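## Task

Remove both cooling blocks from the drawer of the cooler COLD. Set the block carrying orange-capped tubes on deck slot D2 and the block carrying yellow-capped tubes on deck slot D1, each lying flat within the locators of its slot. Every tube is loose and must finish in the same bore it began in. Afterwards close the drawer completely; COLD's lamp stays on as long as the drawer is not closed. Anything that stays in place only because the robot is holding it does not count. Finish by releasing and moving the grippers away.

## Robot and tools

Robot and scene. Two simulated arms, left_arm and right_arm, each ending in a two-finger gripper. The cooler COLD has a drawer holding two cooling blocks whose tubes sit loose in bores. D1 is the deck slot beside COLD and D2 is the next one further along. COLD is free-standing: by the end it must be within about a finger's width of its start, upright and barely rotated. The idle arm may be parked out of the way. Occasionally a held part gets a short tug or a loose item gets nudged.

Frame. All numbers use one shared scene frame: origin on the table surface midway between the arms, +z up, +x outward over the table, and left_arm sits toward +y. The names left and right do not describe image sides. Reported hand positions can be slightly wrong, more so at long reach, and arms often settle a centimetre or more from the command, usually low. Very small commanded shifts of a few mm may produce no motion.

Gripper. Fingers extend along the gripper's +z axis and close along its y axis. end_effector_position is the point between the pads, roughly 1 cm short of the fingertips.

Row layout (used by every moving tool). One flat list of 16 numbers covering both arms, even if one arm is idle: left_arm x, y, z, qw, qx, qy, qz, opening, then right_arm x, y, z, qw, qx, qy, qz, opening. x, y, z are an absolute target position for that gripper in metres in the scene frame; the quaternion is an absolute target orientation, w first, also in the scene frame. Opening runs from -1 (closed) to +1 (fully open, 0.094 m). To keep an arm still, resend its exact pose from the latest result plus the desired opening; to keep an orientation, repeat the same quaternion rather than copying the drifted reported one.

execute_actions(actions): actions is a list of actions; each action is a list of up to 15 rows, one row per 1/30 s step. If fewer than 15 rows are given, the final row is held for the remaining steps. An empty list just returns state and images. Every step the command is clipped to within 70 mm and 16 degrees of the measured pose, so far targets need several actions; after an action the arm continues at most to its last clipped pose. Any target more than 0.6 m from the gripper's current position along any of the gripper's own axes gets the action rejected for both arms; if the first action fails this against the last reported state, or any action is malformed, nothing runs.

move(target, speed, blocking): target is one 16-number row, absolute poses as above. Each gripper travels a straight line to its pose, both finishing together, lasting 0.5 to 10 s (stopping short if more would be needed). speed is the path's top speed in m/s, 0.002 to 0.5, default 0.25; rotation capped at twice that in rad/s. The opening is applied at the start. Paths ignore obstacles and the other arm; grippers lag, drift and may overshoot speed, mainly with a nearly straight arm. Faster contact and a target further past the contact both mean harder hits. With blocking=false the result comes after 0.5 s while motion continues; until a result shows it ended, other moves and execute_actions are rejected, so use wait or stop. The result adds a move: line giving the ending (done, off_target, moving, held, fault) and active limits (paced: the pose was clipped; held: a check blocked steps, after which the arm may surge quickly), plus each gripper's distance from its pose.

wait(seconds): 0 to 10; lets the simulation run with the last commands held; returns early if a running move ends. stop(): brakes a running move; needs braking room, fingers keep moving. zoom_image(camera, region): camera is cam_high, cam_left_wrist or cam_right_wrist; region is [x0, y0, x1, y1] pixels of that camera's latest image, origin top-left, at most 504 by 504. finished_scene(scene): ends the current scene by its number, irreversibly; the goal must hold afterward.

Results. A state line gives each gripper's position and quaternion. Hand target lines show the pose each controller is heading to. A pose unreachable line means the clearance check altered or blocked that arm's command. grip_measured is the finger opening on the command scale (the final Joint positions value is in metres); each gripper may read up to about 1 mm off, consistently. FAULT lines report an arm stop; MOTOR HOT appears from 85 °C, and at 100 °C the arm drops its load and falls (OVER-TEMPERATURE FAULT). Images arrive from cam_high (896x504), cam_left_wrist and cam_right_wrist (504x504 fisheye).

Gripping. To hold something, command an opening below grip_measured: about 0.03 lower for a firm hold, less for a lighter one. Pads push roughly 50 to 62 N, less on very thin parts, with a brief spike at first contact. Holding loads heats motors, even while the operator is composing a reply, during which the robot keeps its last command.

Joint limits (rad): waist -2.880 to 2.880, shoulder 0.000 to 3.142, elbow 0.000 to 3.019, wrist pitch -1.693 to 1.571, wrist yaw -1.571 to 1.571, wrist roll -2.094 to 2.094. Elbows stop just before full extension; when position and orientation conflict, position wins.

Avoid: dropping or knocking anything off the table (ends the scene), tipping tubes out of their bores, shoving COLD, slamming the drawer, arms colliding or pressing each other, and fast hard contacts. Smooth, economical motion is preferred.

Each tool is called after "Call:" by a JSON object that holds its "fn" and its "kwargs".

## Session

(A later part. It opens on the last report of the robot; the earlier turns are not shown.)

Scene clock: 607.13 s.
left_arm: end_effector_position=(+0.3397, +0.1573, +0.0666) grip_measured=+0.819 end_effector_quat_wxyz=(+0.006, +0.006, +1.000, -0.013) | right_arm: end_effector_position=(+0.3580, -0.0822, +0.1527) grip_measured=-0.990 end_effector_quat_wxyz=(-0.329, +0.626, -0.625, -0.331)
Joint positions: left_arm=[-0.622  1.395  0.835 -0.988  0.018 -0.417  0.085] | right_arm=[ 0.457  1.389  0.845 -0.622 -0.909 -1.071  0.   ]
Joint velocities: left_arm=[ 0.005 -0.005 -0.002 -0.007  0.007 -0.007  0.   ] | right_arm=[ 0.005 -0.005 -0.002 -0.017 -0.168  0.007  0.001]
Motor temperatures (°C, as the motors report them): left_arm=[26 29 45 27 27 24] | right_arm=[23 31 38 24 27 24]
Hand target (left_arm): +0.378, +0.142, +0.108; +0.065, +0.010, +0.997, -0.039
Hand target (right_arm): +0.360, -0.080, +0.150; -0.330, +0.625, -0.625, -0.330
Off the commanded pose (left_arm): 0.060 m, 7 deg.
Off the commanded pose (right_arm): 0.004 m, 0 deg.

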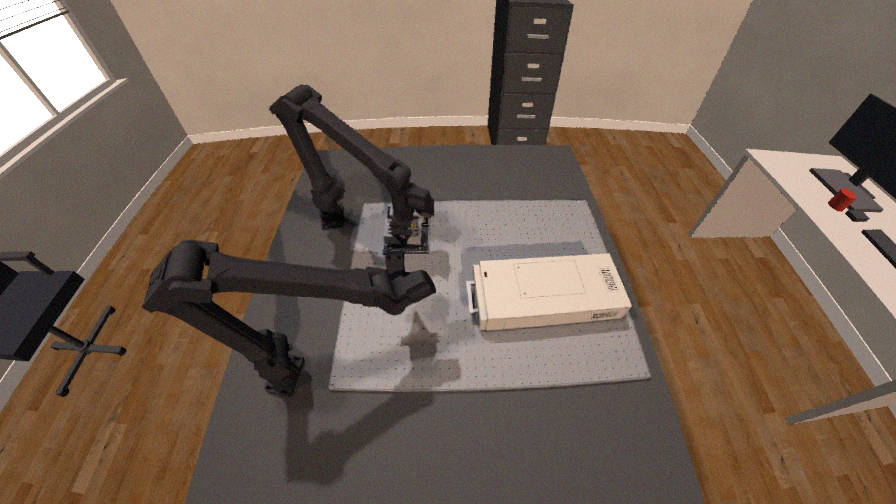

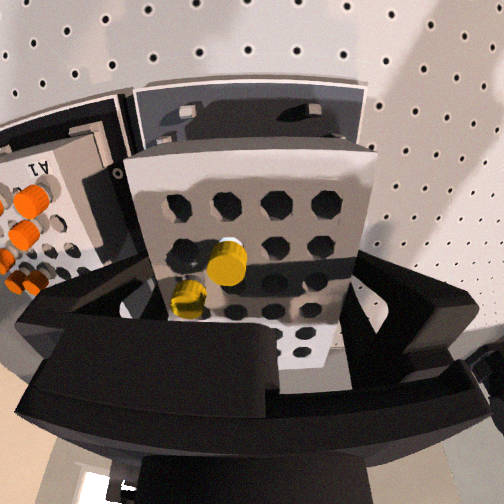

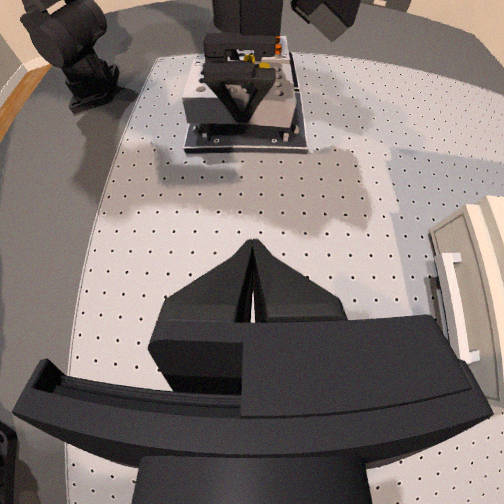

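Call:
{"fn": "execute_actions", "kwargs": {"actions": [[[0.386,0.145,0.097,0.065,0.01,1,-0.04,0.7,0.36,-0.08,0.15,0.33,-0.625,0.625,0.33,-1]],[[0.387,0.146,0.09,0.065,0.01,1,-0.04,0.7,0.36,-0.08,0.15,0.33,-0.625,0.625,0.33,-1]]]}}

Call:
{"fn": "zoom_image", "kwargs": {"camera": "cam_right_wrist", "region": [160,50,330,180]}}

Scene clock: 613.90 s.
left_arm: end_effector_position=(+0.3505, +0.1592, +0.0584) grip_measured=+0.819 end_effector_quat_wxyz=(+0.015, +0.007, +1.000, -0.016) | right_arm: end_effector_position=(+0.3580, -0.0822, +0.1527) grip_measured=-0.990 end_effector_quat_wxyz=(-0.329, +0.626, -0.625, -0.331)
Joint positions: left_arm=[-0.605  1.42   0.835 -0.945  0.018 -0.397  0.085] | right_arm=[ 0.457  1.389  0.845 -0.622 -0.909 -1.071  0.   ]
Joint velocities: left_arm=[-0.015 -0.015  0.002 -0.017  0.066  0.022 -0.001] | right_arm=[-0.005  0.005  0.007 -0.007 -0.081 -0.037 -0.   ]
Motor temperatures (°C, as the motors report them): left_arm=[26 29 47 27 27 24] | right_arm=[23 31 38 24 27 24]
Hand target (left_arm): +0.384, +0.147, +0.092; +0.065, +0.010, +0.997, -0.039
Hand target (right_arm): +0.360, -0.080, +0.150; -0.330, +0.625, -0.625, -0.330
Off the commanded pose (left_arm): 0.050 m, 6 deg.
Off the commanded pose (right_arm): 0.004 m, 0 deg.

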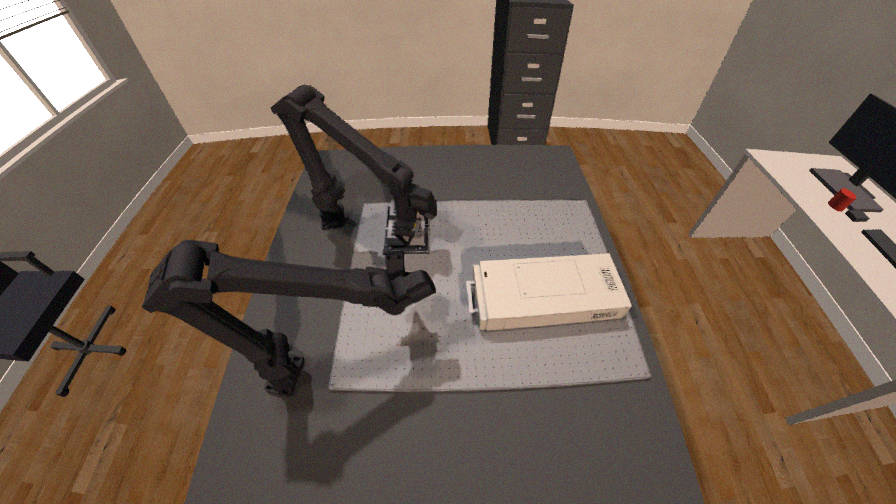

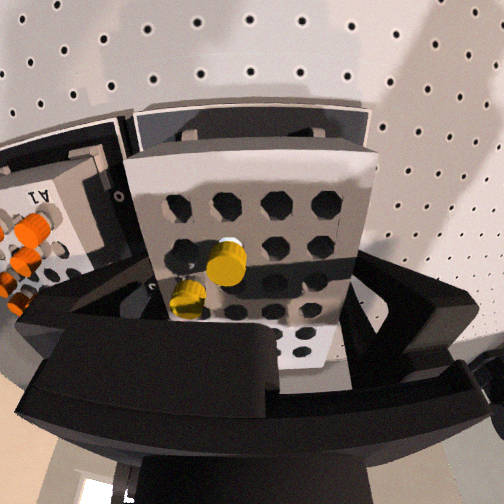

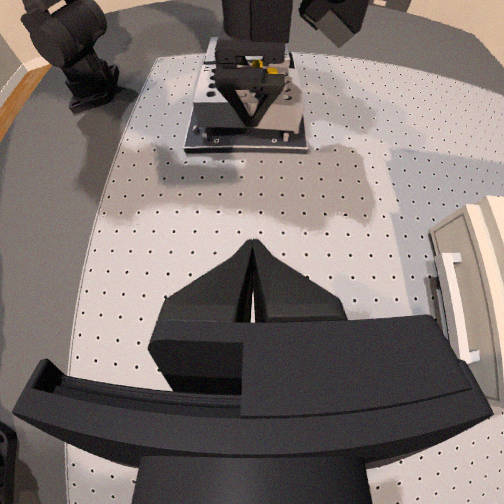

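Region (160, 50, 330, 180) of cam_right_wrist's 504x504 image, scaled by 2.965, with more detail than that image has; it fills the top 385 rows of this view, and the rest is white.

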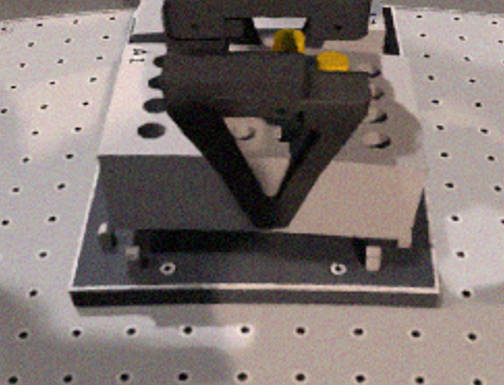

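y good; x about 5 mm too far. Level the pitch back while lowering.

Call:
{"fn": "execute_actions", "kwargs": {"actions": [[[0.378,0.148,0.086,0.05,0.01,1,-0.036,0.7,0.36,-0.08,0.15,0.33,-0.625,0.625,0.33,-1]],[[0.374,0.148,0.078,0.044,0.01,1,-0.034,0.7,0.36,-0.08,0.15,0.33,-0.625,0.625,0.33,-1]]]}}

Call:
{"fn": "zoom_image", "kwargs": {"camera": "cam_right_wrist", "region": [160,50,330,180]}}

Scene clock: 621.57 s.
left_arm: end_effector_position=(+0.3503, +0.1592, +0.0579) grip_measured=+0.819 end_effector_quat_wxyz=(+0.014, +0.007, +1.000, -0.016) | right_arm: end_effector_position=(+0.3580, -0.0822, +0.1527) grip_measured=-0.990 end_effector_quat_wxyz=(-0.329, +0.626, -0.625, -0.331)
Joint positions: left_arm=[-0.605  1.422  0.835 -0.945  0.019 -0.397  0.085] | right_arm=[ 0.457  1.389  0.845 -0.622 -0.909 -1.071  0.   ]
Joint velocities: left_arm=[-0.005  0.005  0.002  0.002 -0.037 -0.022 -0.001] | right_arm=[-0.015 -0.005 -0.012 -0.007  0.037 -0.022 -0.   ]
Motor temperatures (°C, as the motors report them): left_arm=[26 29 47 27 27 24] | right_arm=[23 31 38 24 27 24]
Hand target (left_arm): +0.373, +0.149, +0.079; +0.044, +0.010, +0.998, -0.034
Hand target (right_arm): +0.360, -0.080, +0.150; -0.330, +0.625, -0.625, -0.330
Off the commanded pose (left_arm): 0.033 m, 4 deg.
Off the commanded pose (right_arm): 0.004 m, 0 deg.

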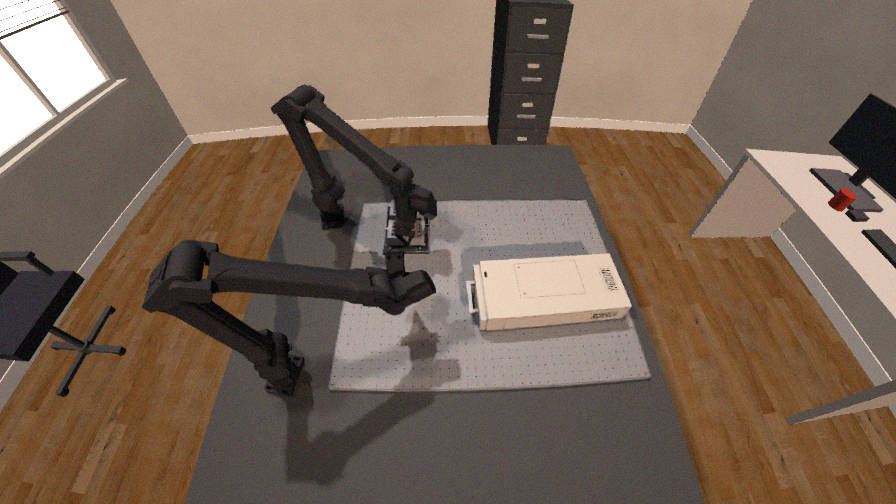

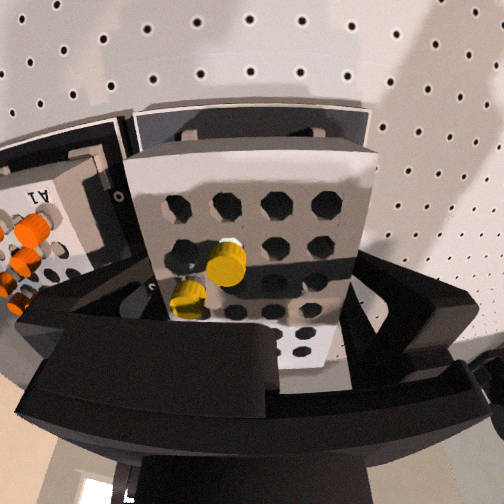

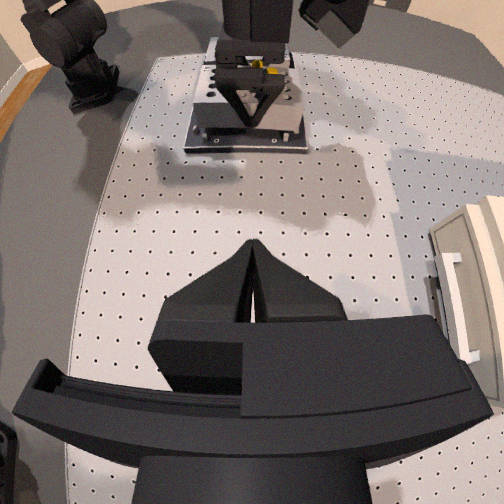

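Region (160, 50, 330, 180) of cam_right_wrist's 504x504 image, scaled by 2.965, with more detail than that image has; it fills the top 385 rows of this view, and the rest is white.

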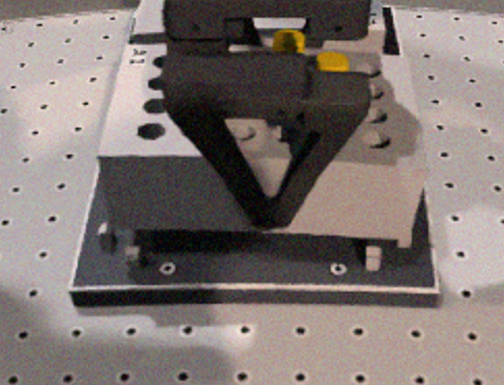

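Call:
{"fn": "execute_actions", "kwargs": {"actions": [[[0.358,0.151,0.068,0.025,0.01,1,-0.025,0.7,0.36,-0.08,0.15,0.33,-0.625,0.625,0.33,-1]],[[0.346,0.154,0.062,0.012,0.01,1,-0.018,0.7,0.36,-0.08,0.15,0.33,-0.625,0.625,0.33,-1]],[[0.339,0.155,0.056,0.005,0.01,1,-0.012,0.7,0.36,-0.08,0.15,0.33,-0.625,0.625,0.33,-1]]]}}

Call:
{"fn": "zoom_image", "kwargs": {"camera": "cam_right_wrist", "region": [160,50,330,180]}}

Scene clock: 629.13 s.
left_arm: end_effector_position=(+0.3374, +0.1581, +0.0480) grip_measured=+0.818 end_effector_quat_wxyz=(+0.001, +0.014, +1.000, -0.008) | right_arm: end_effector_position=(+0.3580, -0.0822, +0.1527) grip_measured=-0.990 end_effector_quat_wxyz=(-0.329, +0.626, -0.625, -0.331)
Joint positions: left_arm=[-0.625  1.429  0.812 -0.945  0.015 -0.402  0.085] | right_arm=[ 0.457  1.389  0.845 -0.622 -0.909 -1.071  0.   ]
Joint velocities: left_arm=[ 0.015 -0.015 -0.022 -0.007 -0.066 -0.051  0.   ] | right_arm=[ 0.005 -0.005 -0.002  0.007  0.007  0.007 -0.   ]
Motor temperatures (°C, as the motors report them): left_arm=[26 29 47 27 27 24] | right_arm=[23 31 38 24 27 24]
Hand target (left_arm): +0.339, +0.155, +0.056; +0.005, +0.010, +1.000, -0.012
Hand target (right_arm): +0.360, -0.080, +0.150; -0.330, +0.625, -0.625, -0.330
Off the commanded pose (left_arm): 0.009 m, 1 deg.
Off the commanded pose (right_arm): 0.004 m, 0 deg.

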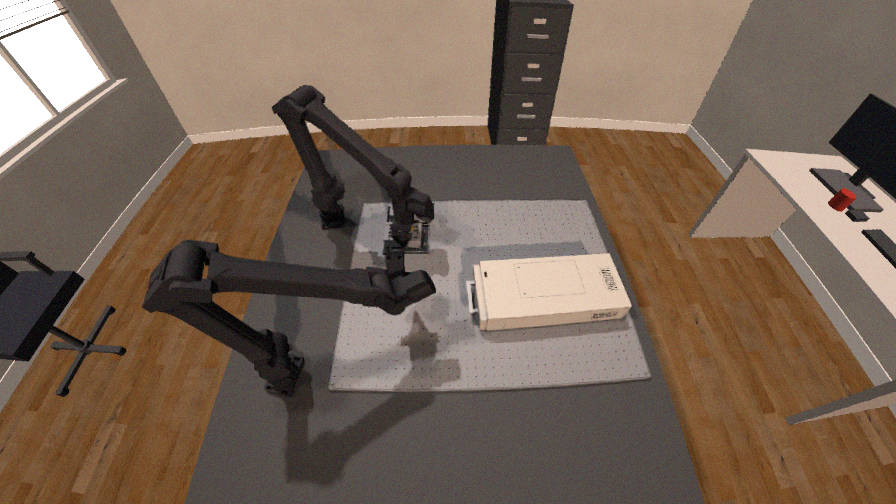

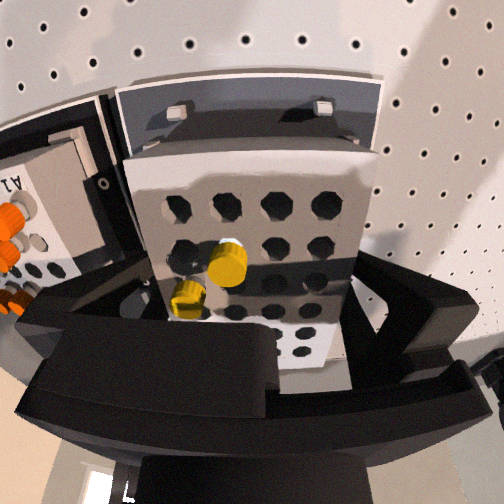

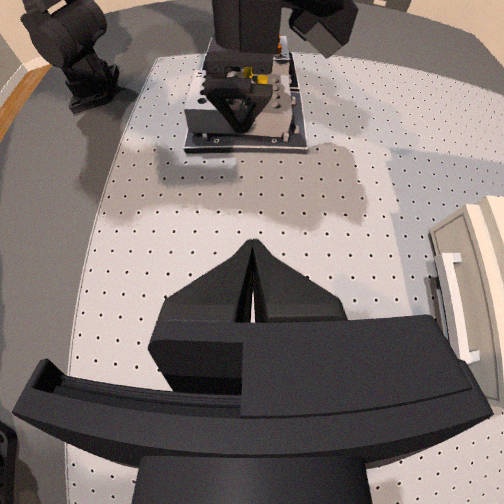

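Region (160, 50, 330, 180) of cam_right_wrist's 504x504 image, scaled by 2.965, with more detail than that image has; it fills the top 385 rows of this view, and the rest is white.

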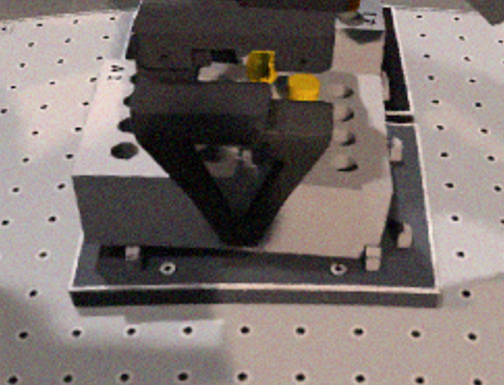

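Call:
{"fn": "execute_actions", "kwargs": {"actions": [[[0.338,0.158,0.05,0,0.01,1,-0.008,1,0.36,-0.08,0.15,0.33,-0.625,0.625,0.33,-1]]]}}

Call:
{"fn": "move", "kwargs": {"target": [0.345,0.155,0.14,0.02,0,1,0,1,0.36,-0.08,0.15,0.33,-0.625,0.625,0.33,-1], "speed": 0.1}}

Call:
{"fn": "move", "kwargs": {"target": [0.235,0.158,0.14,0.1,0,1,0,1,0.36,-0.08,0.15,0.33,-0.625,0.625,0.33,-1]}}

Call:
{"fn": "move", "kwargs": {"target": [0.24,0.158,0.04,0.15,0,0.99,0,-0.3,0.36,-0.08,0.15,0.33,-0.625,0.625,0.33,-1], "speed": 0.15}}

Call:
{"fn": "move", "kwargs": {"target": [0.28,0.158,0.04,0.15,0,0.99,0,-0.3,0.36,-0.08,0.15,0.33,-0.625,0.625,0.33,-1], "speed": 0.02}}

Call:
{"fn": "zoom_image", "kwargs": {"camera": "cam_right_wrist", "region": [160,50,330,180]}}

Scene clock: 642.77 s.
left_arm: end_effector_position=(+0.3374, +0.1581, +0.0480) grip_measured=+1.000 end_effector_quat_wxyz=(+0.001, +0.014, +1.000, -0.008) | right_arm: end_effector_position=(+0.3580, -0.0822, +0.1527) grip_measured=-0.990 end_effector_quat_wxyz=(-0.329, +0.626, -0.625, -0.331)
Joint positions: left_arm=[-0.625  1.429  0.812 -0.945  0.015 -0.402  0.094] | right_arm=[ 0.457  1.389  0.845 -0.622 -0.909 -1.071  0.   ]
Joint velocities: left_arm=[-0.005  0.005 -0.017  0.002 -0.066  0.007  0.   ] | right_arm=[-0.015 -0.005 -0.007  0.002 -0.081 -0.022  0.   ]
Motor temperatures (°C, as the motors report them): left_arm=[26 29 45 26 27 24] | right_arm=[23 31 38 24 27 24]
Hand target (left_arm): +0.338, +0.158, +0.050; +0.000, +0.010, +1.000, -0.008
Hand target (right_arm): +0.360, -0.080, +0.150; -0.330, +0.625, -0.625, -0.330
Off the commanded pose (left_arm): 0.002 m, 0 deg.
Off the commanded pose (right_arm): 0.004 m, 0 deg.

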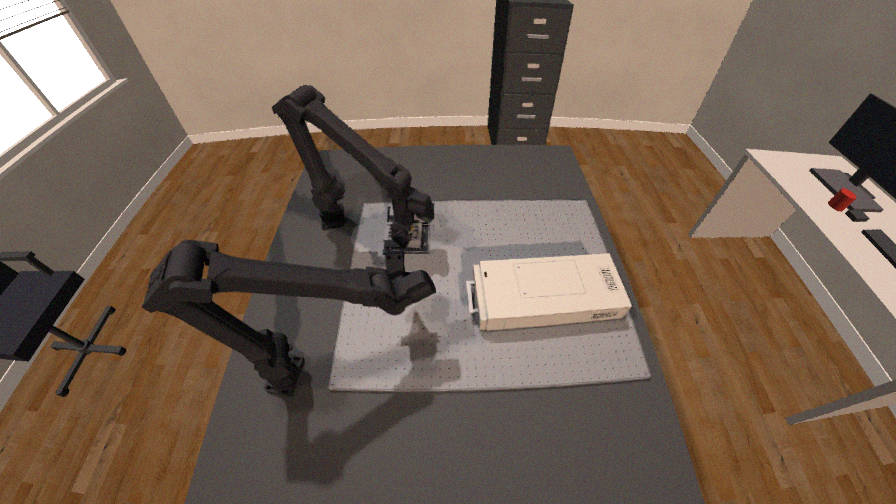

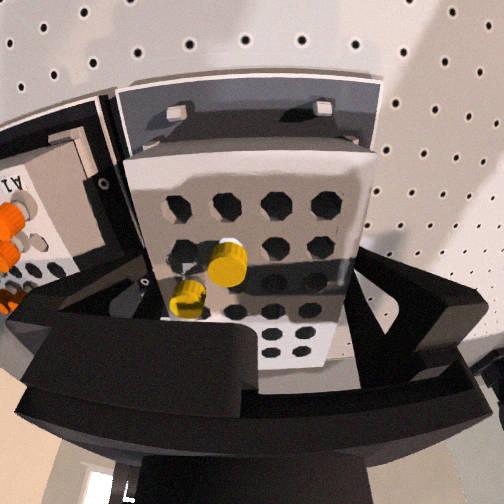

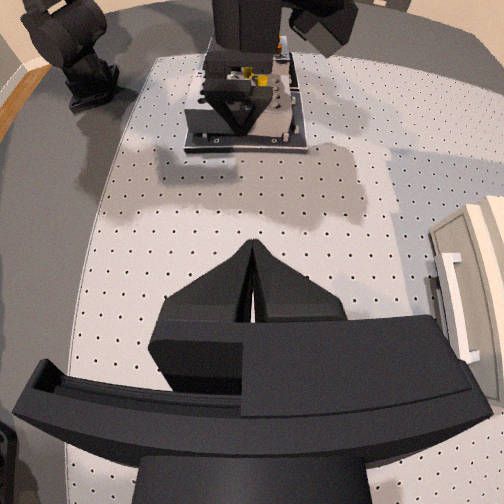

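Scene clock: 644.07 s.
left_arm: end_effector_position=(+0.3286, +0.1631, +0.1188) grip_measured=+1.000 end_effector_quat_wxyz=(-0.002, +0.005, +1.000, +0.007) | right_arm: end_effector_position=(+0.3580, -0.0822, +0.1527) grip_measured=-0.990 end_effector_quat_wxyz=(-0.329, +0.626, -0.625, -0.331)
Joint positions: left_arm=[-0.636  1.31   0.908 -1.179 -0.012 -0.431  0.094] | right_arm=[ 0.457  1.389  0.845 -0.622 -0.909 -1.071  0.   ]
Joint velocities: left_arm=[-0.005 -0.005 -0.002 -0.002  0.022  0.022  0.   ] | right_arm=[-0.015 -0.015 -0.012 -0.007 -0.022  0.051  0.   ]
Motor temperatures (°C, as the motors report them): left_arm=[26 29 45 26 27 24] | right_arm=[23 31 38 24 27 24]
Hand target (left_arm): +0.343, +0.156, +0.140; +0.020, -0.000, +1.000, -0.001
Hand target (right_arm): +0.360, -0.080, +0.150; -0.330, +0.625, -0.625, -0.330
Off the commanded pose (left_arm): 0.028 m, 3 deg.
Off the commanded pose (right_arm): 0.004 m, 0 deg.
move: off_target (left_arm)

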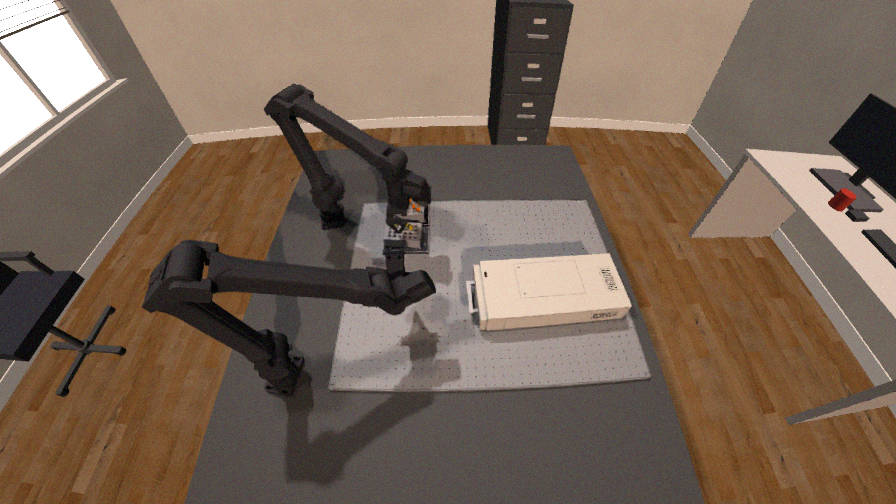

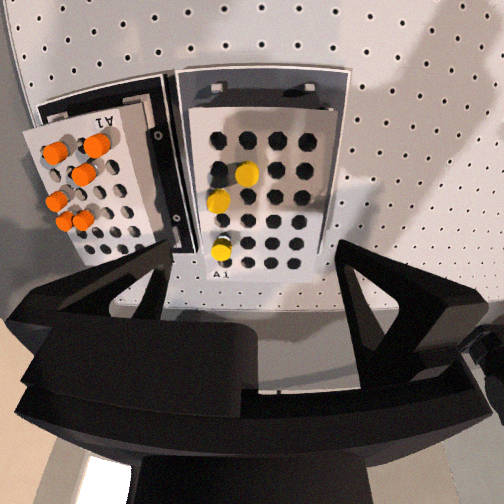

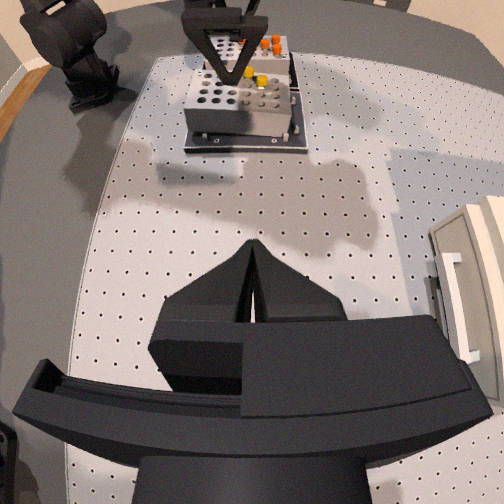

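Scene clock: 645.10 s.
left_arm: end_effector_position=(+0.2355, +0.1551, +0.1436) grip_measured=+1.000 end_effector_quat_wxyz=(+0.103, +0.007, +0.995, -0.009) | right_arm: end_effector_position=(+0.3580, -0.0822, +0.1527) grip_measured=-0.990 end_effector_quat_wxyz=(-0.329, +0.626, -0.625, -0.331)
Joint positions: left_arm=[-0.883  0.924  0.689 -1.162 -0.115 -0.664  0.094] | right_arm=[ 0.457  1.389  0.845 -0.622 -0.909 -1.071  0.   ]
Joint velocities: left_arm=[-0.005 -0.005 -0.022 -0.002 -0.066  0.007  0.   ] | right_arm=[-0.015 -0.015  0.012  0.002  0.037  0.007 -0.   ]
Motor temperatures (°C, as the motors report them): left_arm=[26 29 45 26 27 24] | right_arm=[23 31 38 24 27 24]
Hand target (left_arm): +0.234, +0.157, +0.140; +0.098, -0.000, +0.995, -0.003
Hand target (right_arm): +0.360, -0.080, +0.150; -0.330, +0.625, -0.625, -0.330
Off the commanded pose (left_arm): 0.005 m, 1 deg.
Off the commanded pose (right_arm): 0.004 m, 0 deg.
move: done

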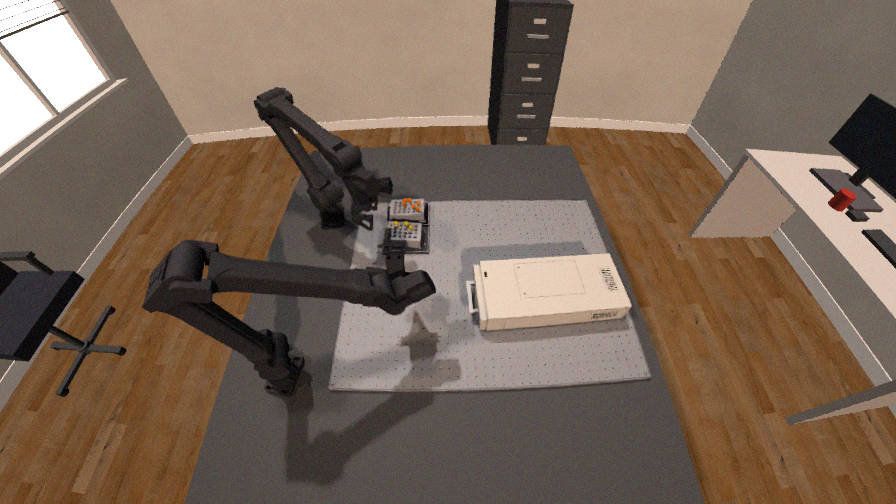

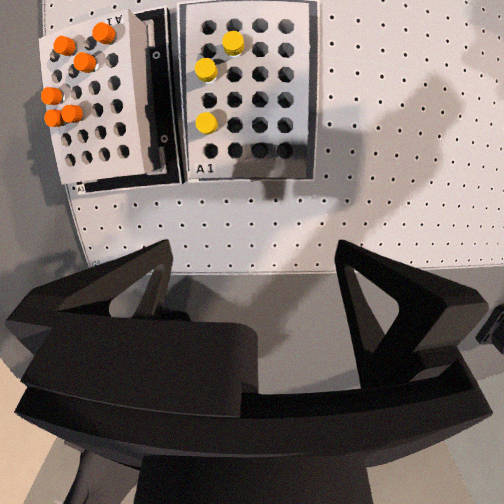

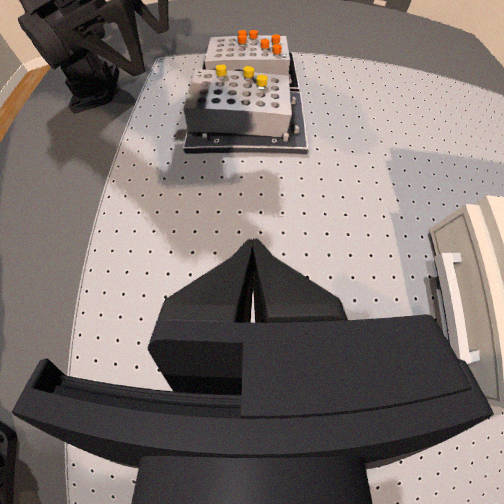

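Scene clock: 646.23 s.
left_arm: end_effector_position=(+0.2375, +0.1617, +0.0392) grip_measured=-0.298 end_effector_quat_wxyz=(+0.141, +0.003, +0.990, +0.005) | right_arm: end_effector_position=(+0.3580, -0.0822, +0.1527) grip_measured=-0.990 end_effector_quat_wxyz=(-0.329, +0.626, -0.625, -0.331)
Joint positions: left_arm=[-0.908  1.05   0.448 -0.758 -0.191 -0.687  0.033] | right_arm=[ 0.457  1.389  0.845 -0.622 -0.909 -1.071  0.   ]
Joint velocities: left_arm=[-0.005  0.005 -0.012  0.002 -0.051 -0.051  0.002] | right_arm=[ 0.015 -0.005 -0.007  0.002  0.007  0.051 -0.001]
Motor temperatures (°C, as the motors report them): left_arm=[26 29 44 26 27 24] | right_arm=[23 31 38 24 27 24]
Hand target (left_arm): +0.240, +0.157, +0.040; +0.149, -0.000, +0.989, -0.001
Hand target (right_arm): +0.360, -0.080, +0.150; -0.330, +0.625, -0.625, -0.330
Off the commanded pose (left_arm): 0.005 m, 1 deg.
Off the commanded pose (right_arm): 0.004 m, 0 deg.
move: done

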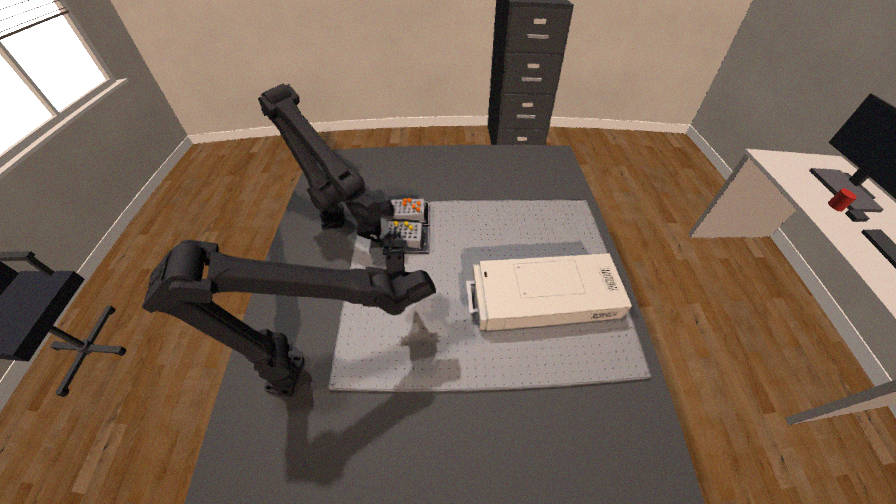

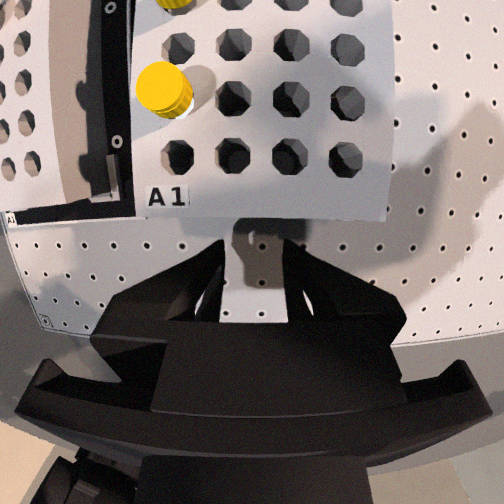

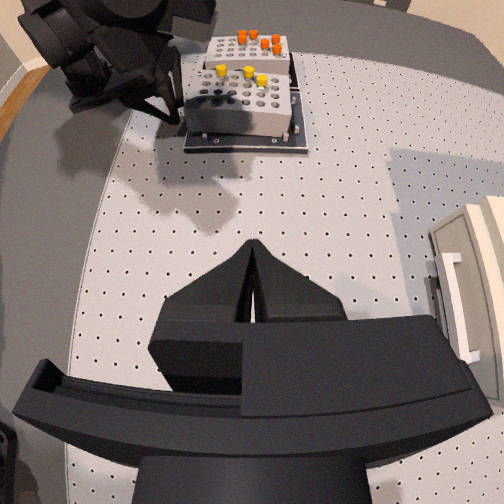

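Scene clock: 648.60 s.
left_arm: end_effector_position=(+0.2492, +0.1725, +0.0280) grip_measured=-0.299 end_effector_quat_wxyz=(+0.127, +0.006, +0.992, +0.013) | right_arm: end_effector_position=(+0.3580, -0.0822, +0.1527) grip_measured=-0.990 end_effector_quat_wxyz=(-0.329, +0.626, -0.625, -0.331)
Joint positions: left_arm=[-0.834  1.107  0.452 -0.724 -0.17  -0.61   0.033] | right_arm=[ 0.457  1.389  0.845 -0.622 -0.909 -1.071  0.   ]
Joint velocities: left_arm=[-0.015 -0.015 -0.012 -0.002  0.066  0.022 -0.001] | right_arm=[ 0.024 -0.015 -0.007 -0.007 -0.095 -0.037  0.001]
Motor temperatures (°C, as the motors report them): left_arm=[26 29 45 26 27 24] | right_arm=[23 31 38 24 27 24]
Hand target (left_arm): +0.278, +0.160, +0.042; +0.151, -0.000, +0.989, +0.002
Hand target (right_arm): +0.360, -0.080, +0.150; -0.330, +0.625, -0.625, -0.330
Off the commanded pose (left_arm): 0.036 m, 3 deg.
Off the commanded pose (right_arm): 0.004 m, 0 deg.
move: off_target (left_arm)

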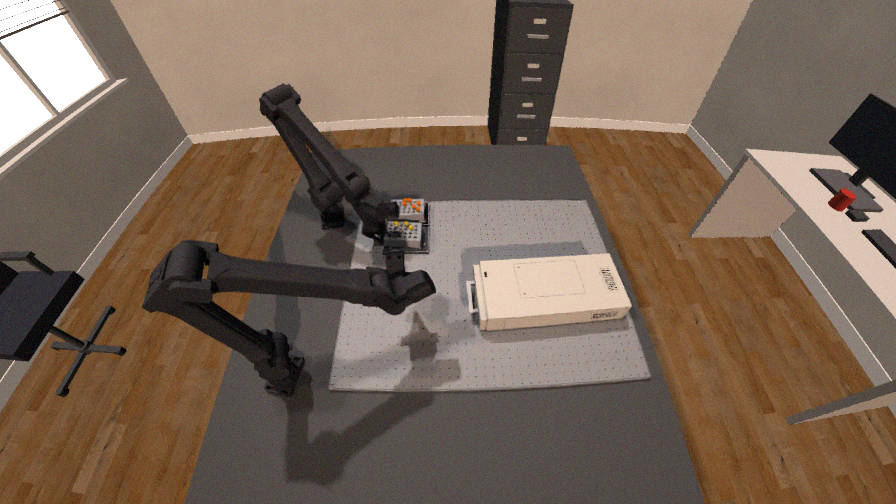

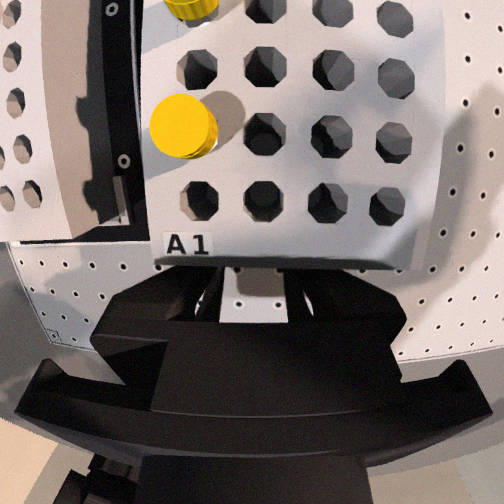

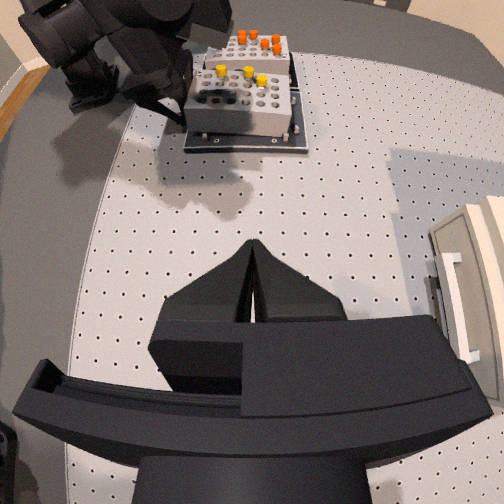

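Region (160, 50, 330, 180) of cam_right_wrist's 504x504 image, scaled by 2.965, with more detail than that image has; it fills the top 385 rows of this view, and the rest is white.

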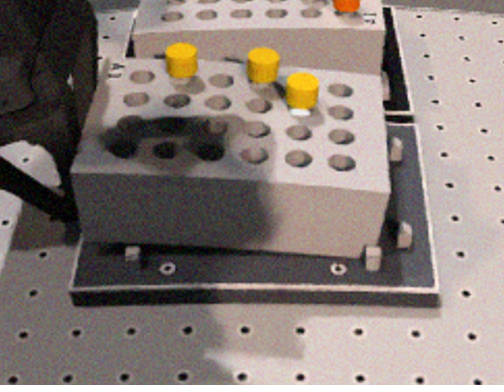

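Call:
{"fn": "execute_actions", "kwargs": {"actions": [[[0.27,0.148,0.062,0.15,0,0.99,0,-0.3,0.36,-0.08,0.15,0.33,-0.625,0.625,0.33,-1]],[[0.283,0.145,0.062,0.15,0,0.99,0,-0.3,0.36,-0.08,0.15,0.33,-0.625,0.625,0.33,-1]],[[0.295,0.145,0.06,0.15,0,0.99,0,-0.3,0.36,-0.08,0.15,0.33,-0.625,0.625,0.33,-1]]]}}

Call:
{"fn": "zoom_image", "kwargs": {"camera": "cam_right_wrist", "region": [160,50,330,180]}}

Scene clock: 655.50 s.
left_arm: end_effector_position=(+0.2622, +0.1603, +0.0400) grip_measured=-0.299 end_effector_quat_wxyz=(+0.119, +0.006, +0.993, +0.014) | right_arm: end_effector_position=(+0.3580, -0.0822, +0.1527) grip_measured=-0.990 end_effector_quat_wxyz=(-0.329, +0.626, -0.625, -0.331)
Joint positions: left_arm=[-0.838  1.147  0.521 -0.768 -0.164 -0.617  0.033] | right_arm=[ 0.457  1.389  0.845 -0.622 -0.909 -1.071  0.   ]
Joint velocities: left_arm=[ 0.015 -0.005 -0.002 -0.007  0.022 -0.051  0.001] | right_arm=[-0.015 -0.005 -0.012  0.002 -0.066  0.11   0.   ]
Motor temperatures (°C, as the motors report them): left_arm=[26 29 46 27 27 24] | right_arm=[23 31 38 24 27 24]
Hand target (left_arm): +0.293, +0.146, +0.062; +0.150, -0.000, +0.989, +0.001
Hand target (right_arm): +0.360, -0.080, +0.150; -0.330, +0.625, -0.625, -0.330
Off the commanded pose (left_arm): 0.041 m, 4 deg.
Off the commanded pose (right_arm): 0.004 m, 0 deg.

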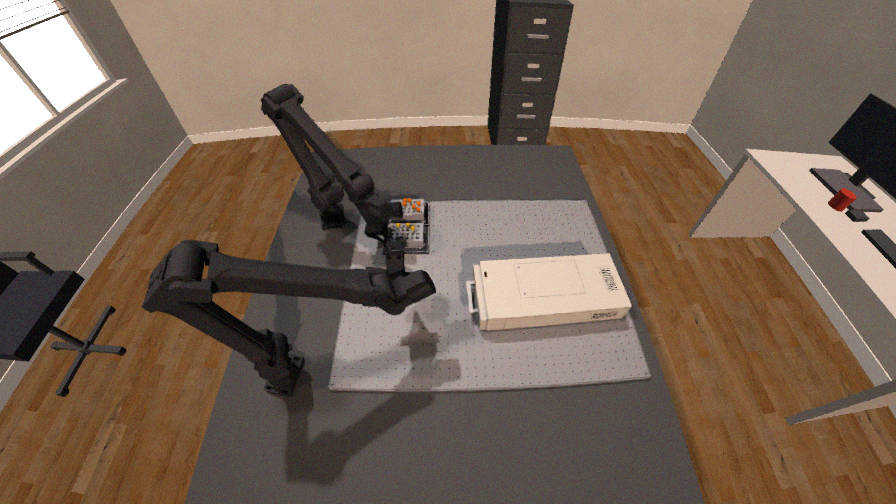

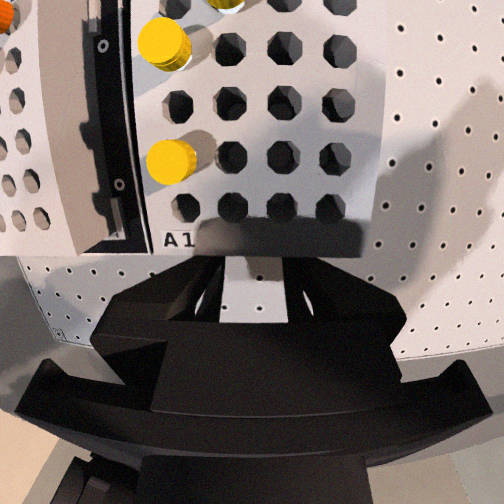

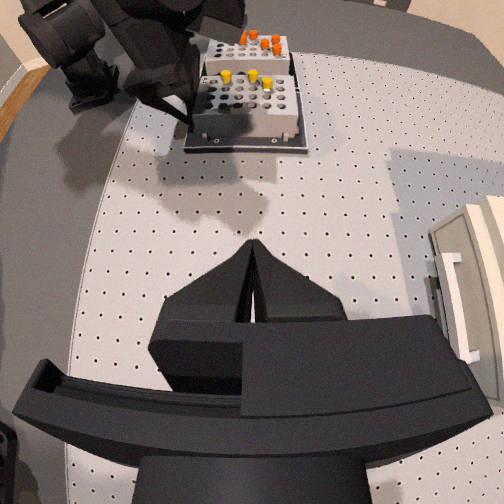

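Region (160, 50, 330, 180) of cam_right_wrist's 504x504 image, scaled by 2.965, with more detail than that image has; it fills the top 385 rows of this view, and the rest is white.

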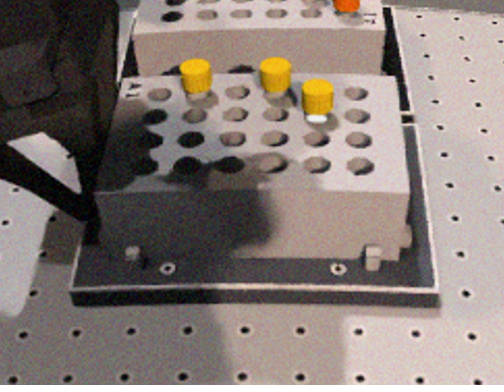

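Seated.

Call:
{"fn": "move", "kwargs": {"target": [0.2,0.17,0.16,0.15,0,0.99,0,1,0.3,-0.2,0.2,0.33,-0.625,0.625,0.33,-1]}}

Scene clock: 659.57 s.
left_arm: end_effector_position=(+0.1895, +0.1813, +0.1358) grip_measured=+1.000 end_effector_quat_wxyz=(+0.133, +0.005, +0.991, +0.012) | right_arm: end_effector_position=(+0.2914, -0.1995, +0.1942) grip_measured=-0.990 end_effector_quat_wxyz=(-0.328, +0.623, -0.629, -0.329)
Joint positions: left_arm=[-1.002  0.742  0.579 -1.237 -0.208 -0.78   0.094] | right_arm=[ 0.138  1.173  0.798 -1.215 -0.966 -1.589  0.   ]
Joint velocities: left_arm=[-0.005  0.005  0.002  0.007  0.007 -0.037  0.   ] | right_arm=[-0.005 -0.015 -0.012 -0.017  0.037 -0.066 -0.001]
Motor temperatures (°C, as the motors report them): left_arm=[26 28 46 26 27 24] | right_arm=[23 31 38 24 27 24]
Hand target (left_arm): +0.198, +0.171, +0.159; +0.148, -0.000, +0.989, -0.002
Hand target (right_arm): +0.298, -0.200, +0.199; -0.330, +0.626, -0.626, -0.327
Off the commanded pose (left_arm): 0.029 m, 2 deg.
Off the commanded pose (right_arm): 0.010 m, 1 deg.
move: off_target (left_arm)

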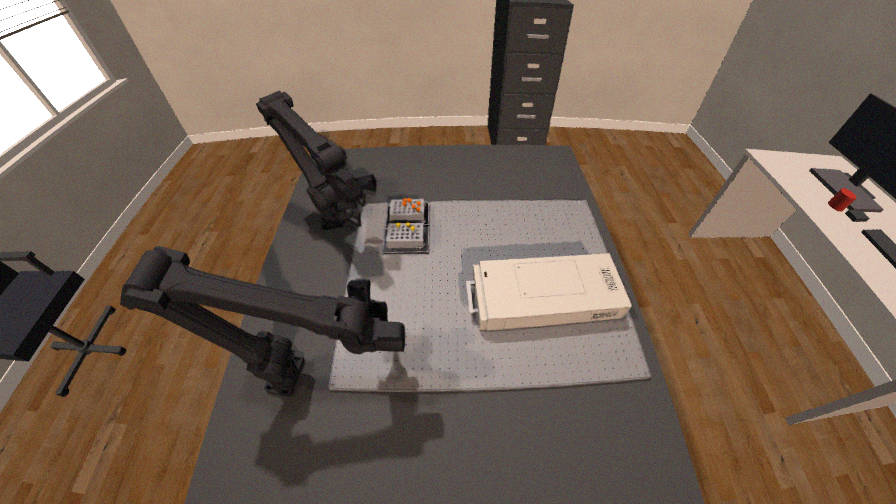

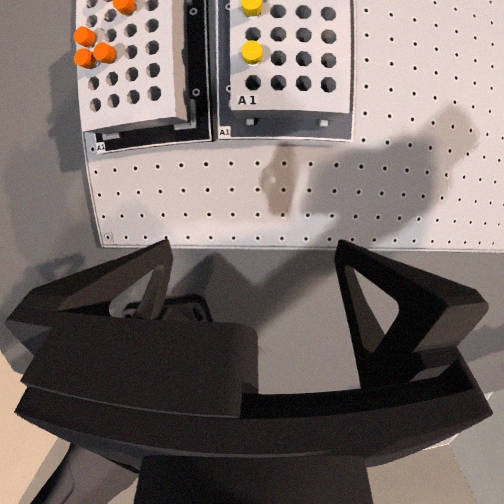

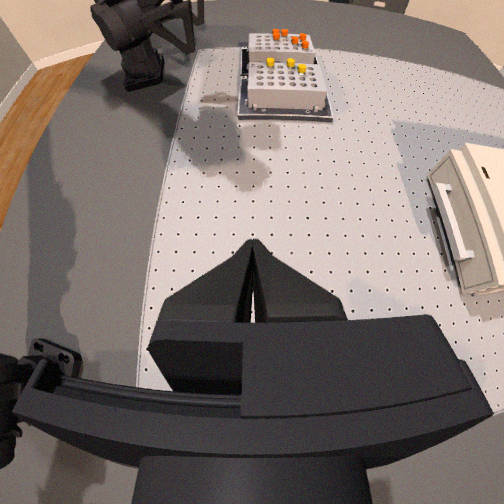

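Call:
{"fn": "finished_scene", "kwargs": {"scene": 1}}

The scene is finished: the task was done.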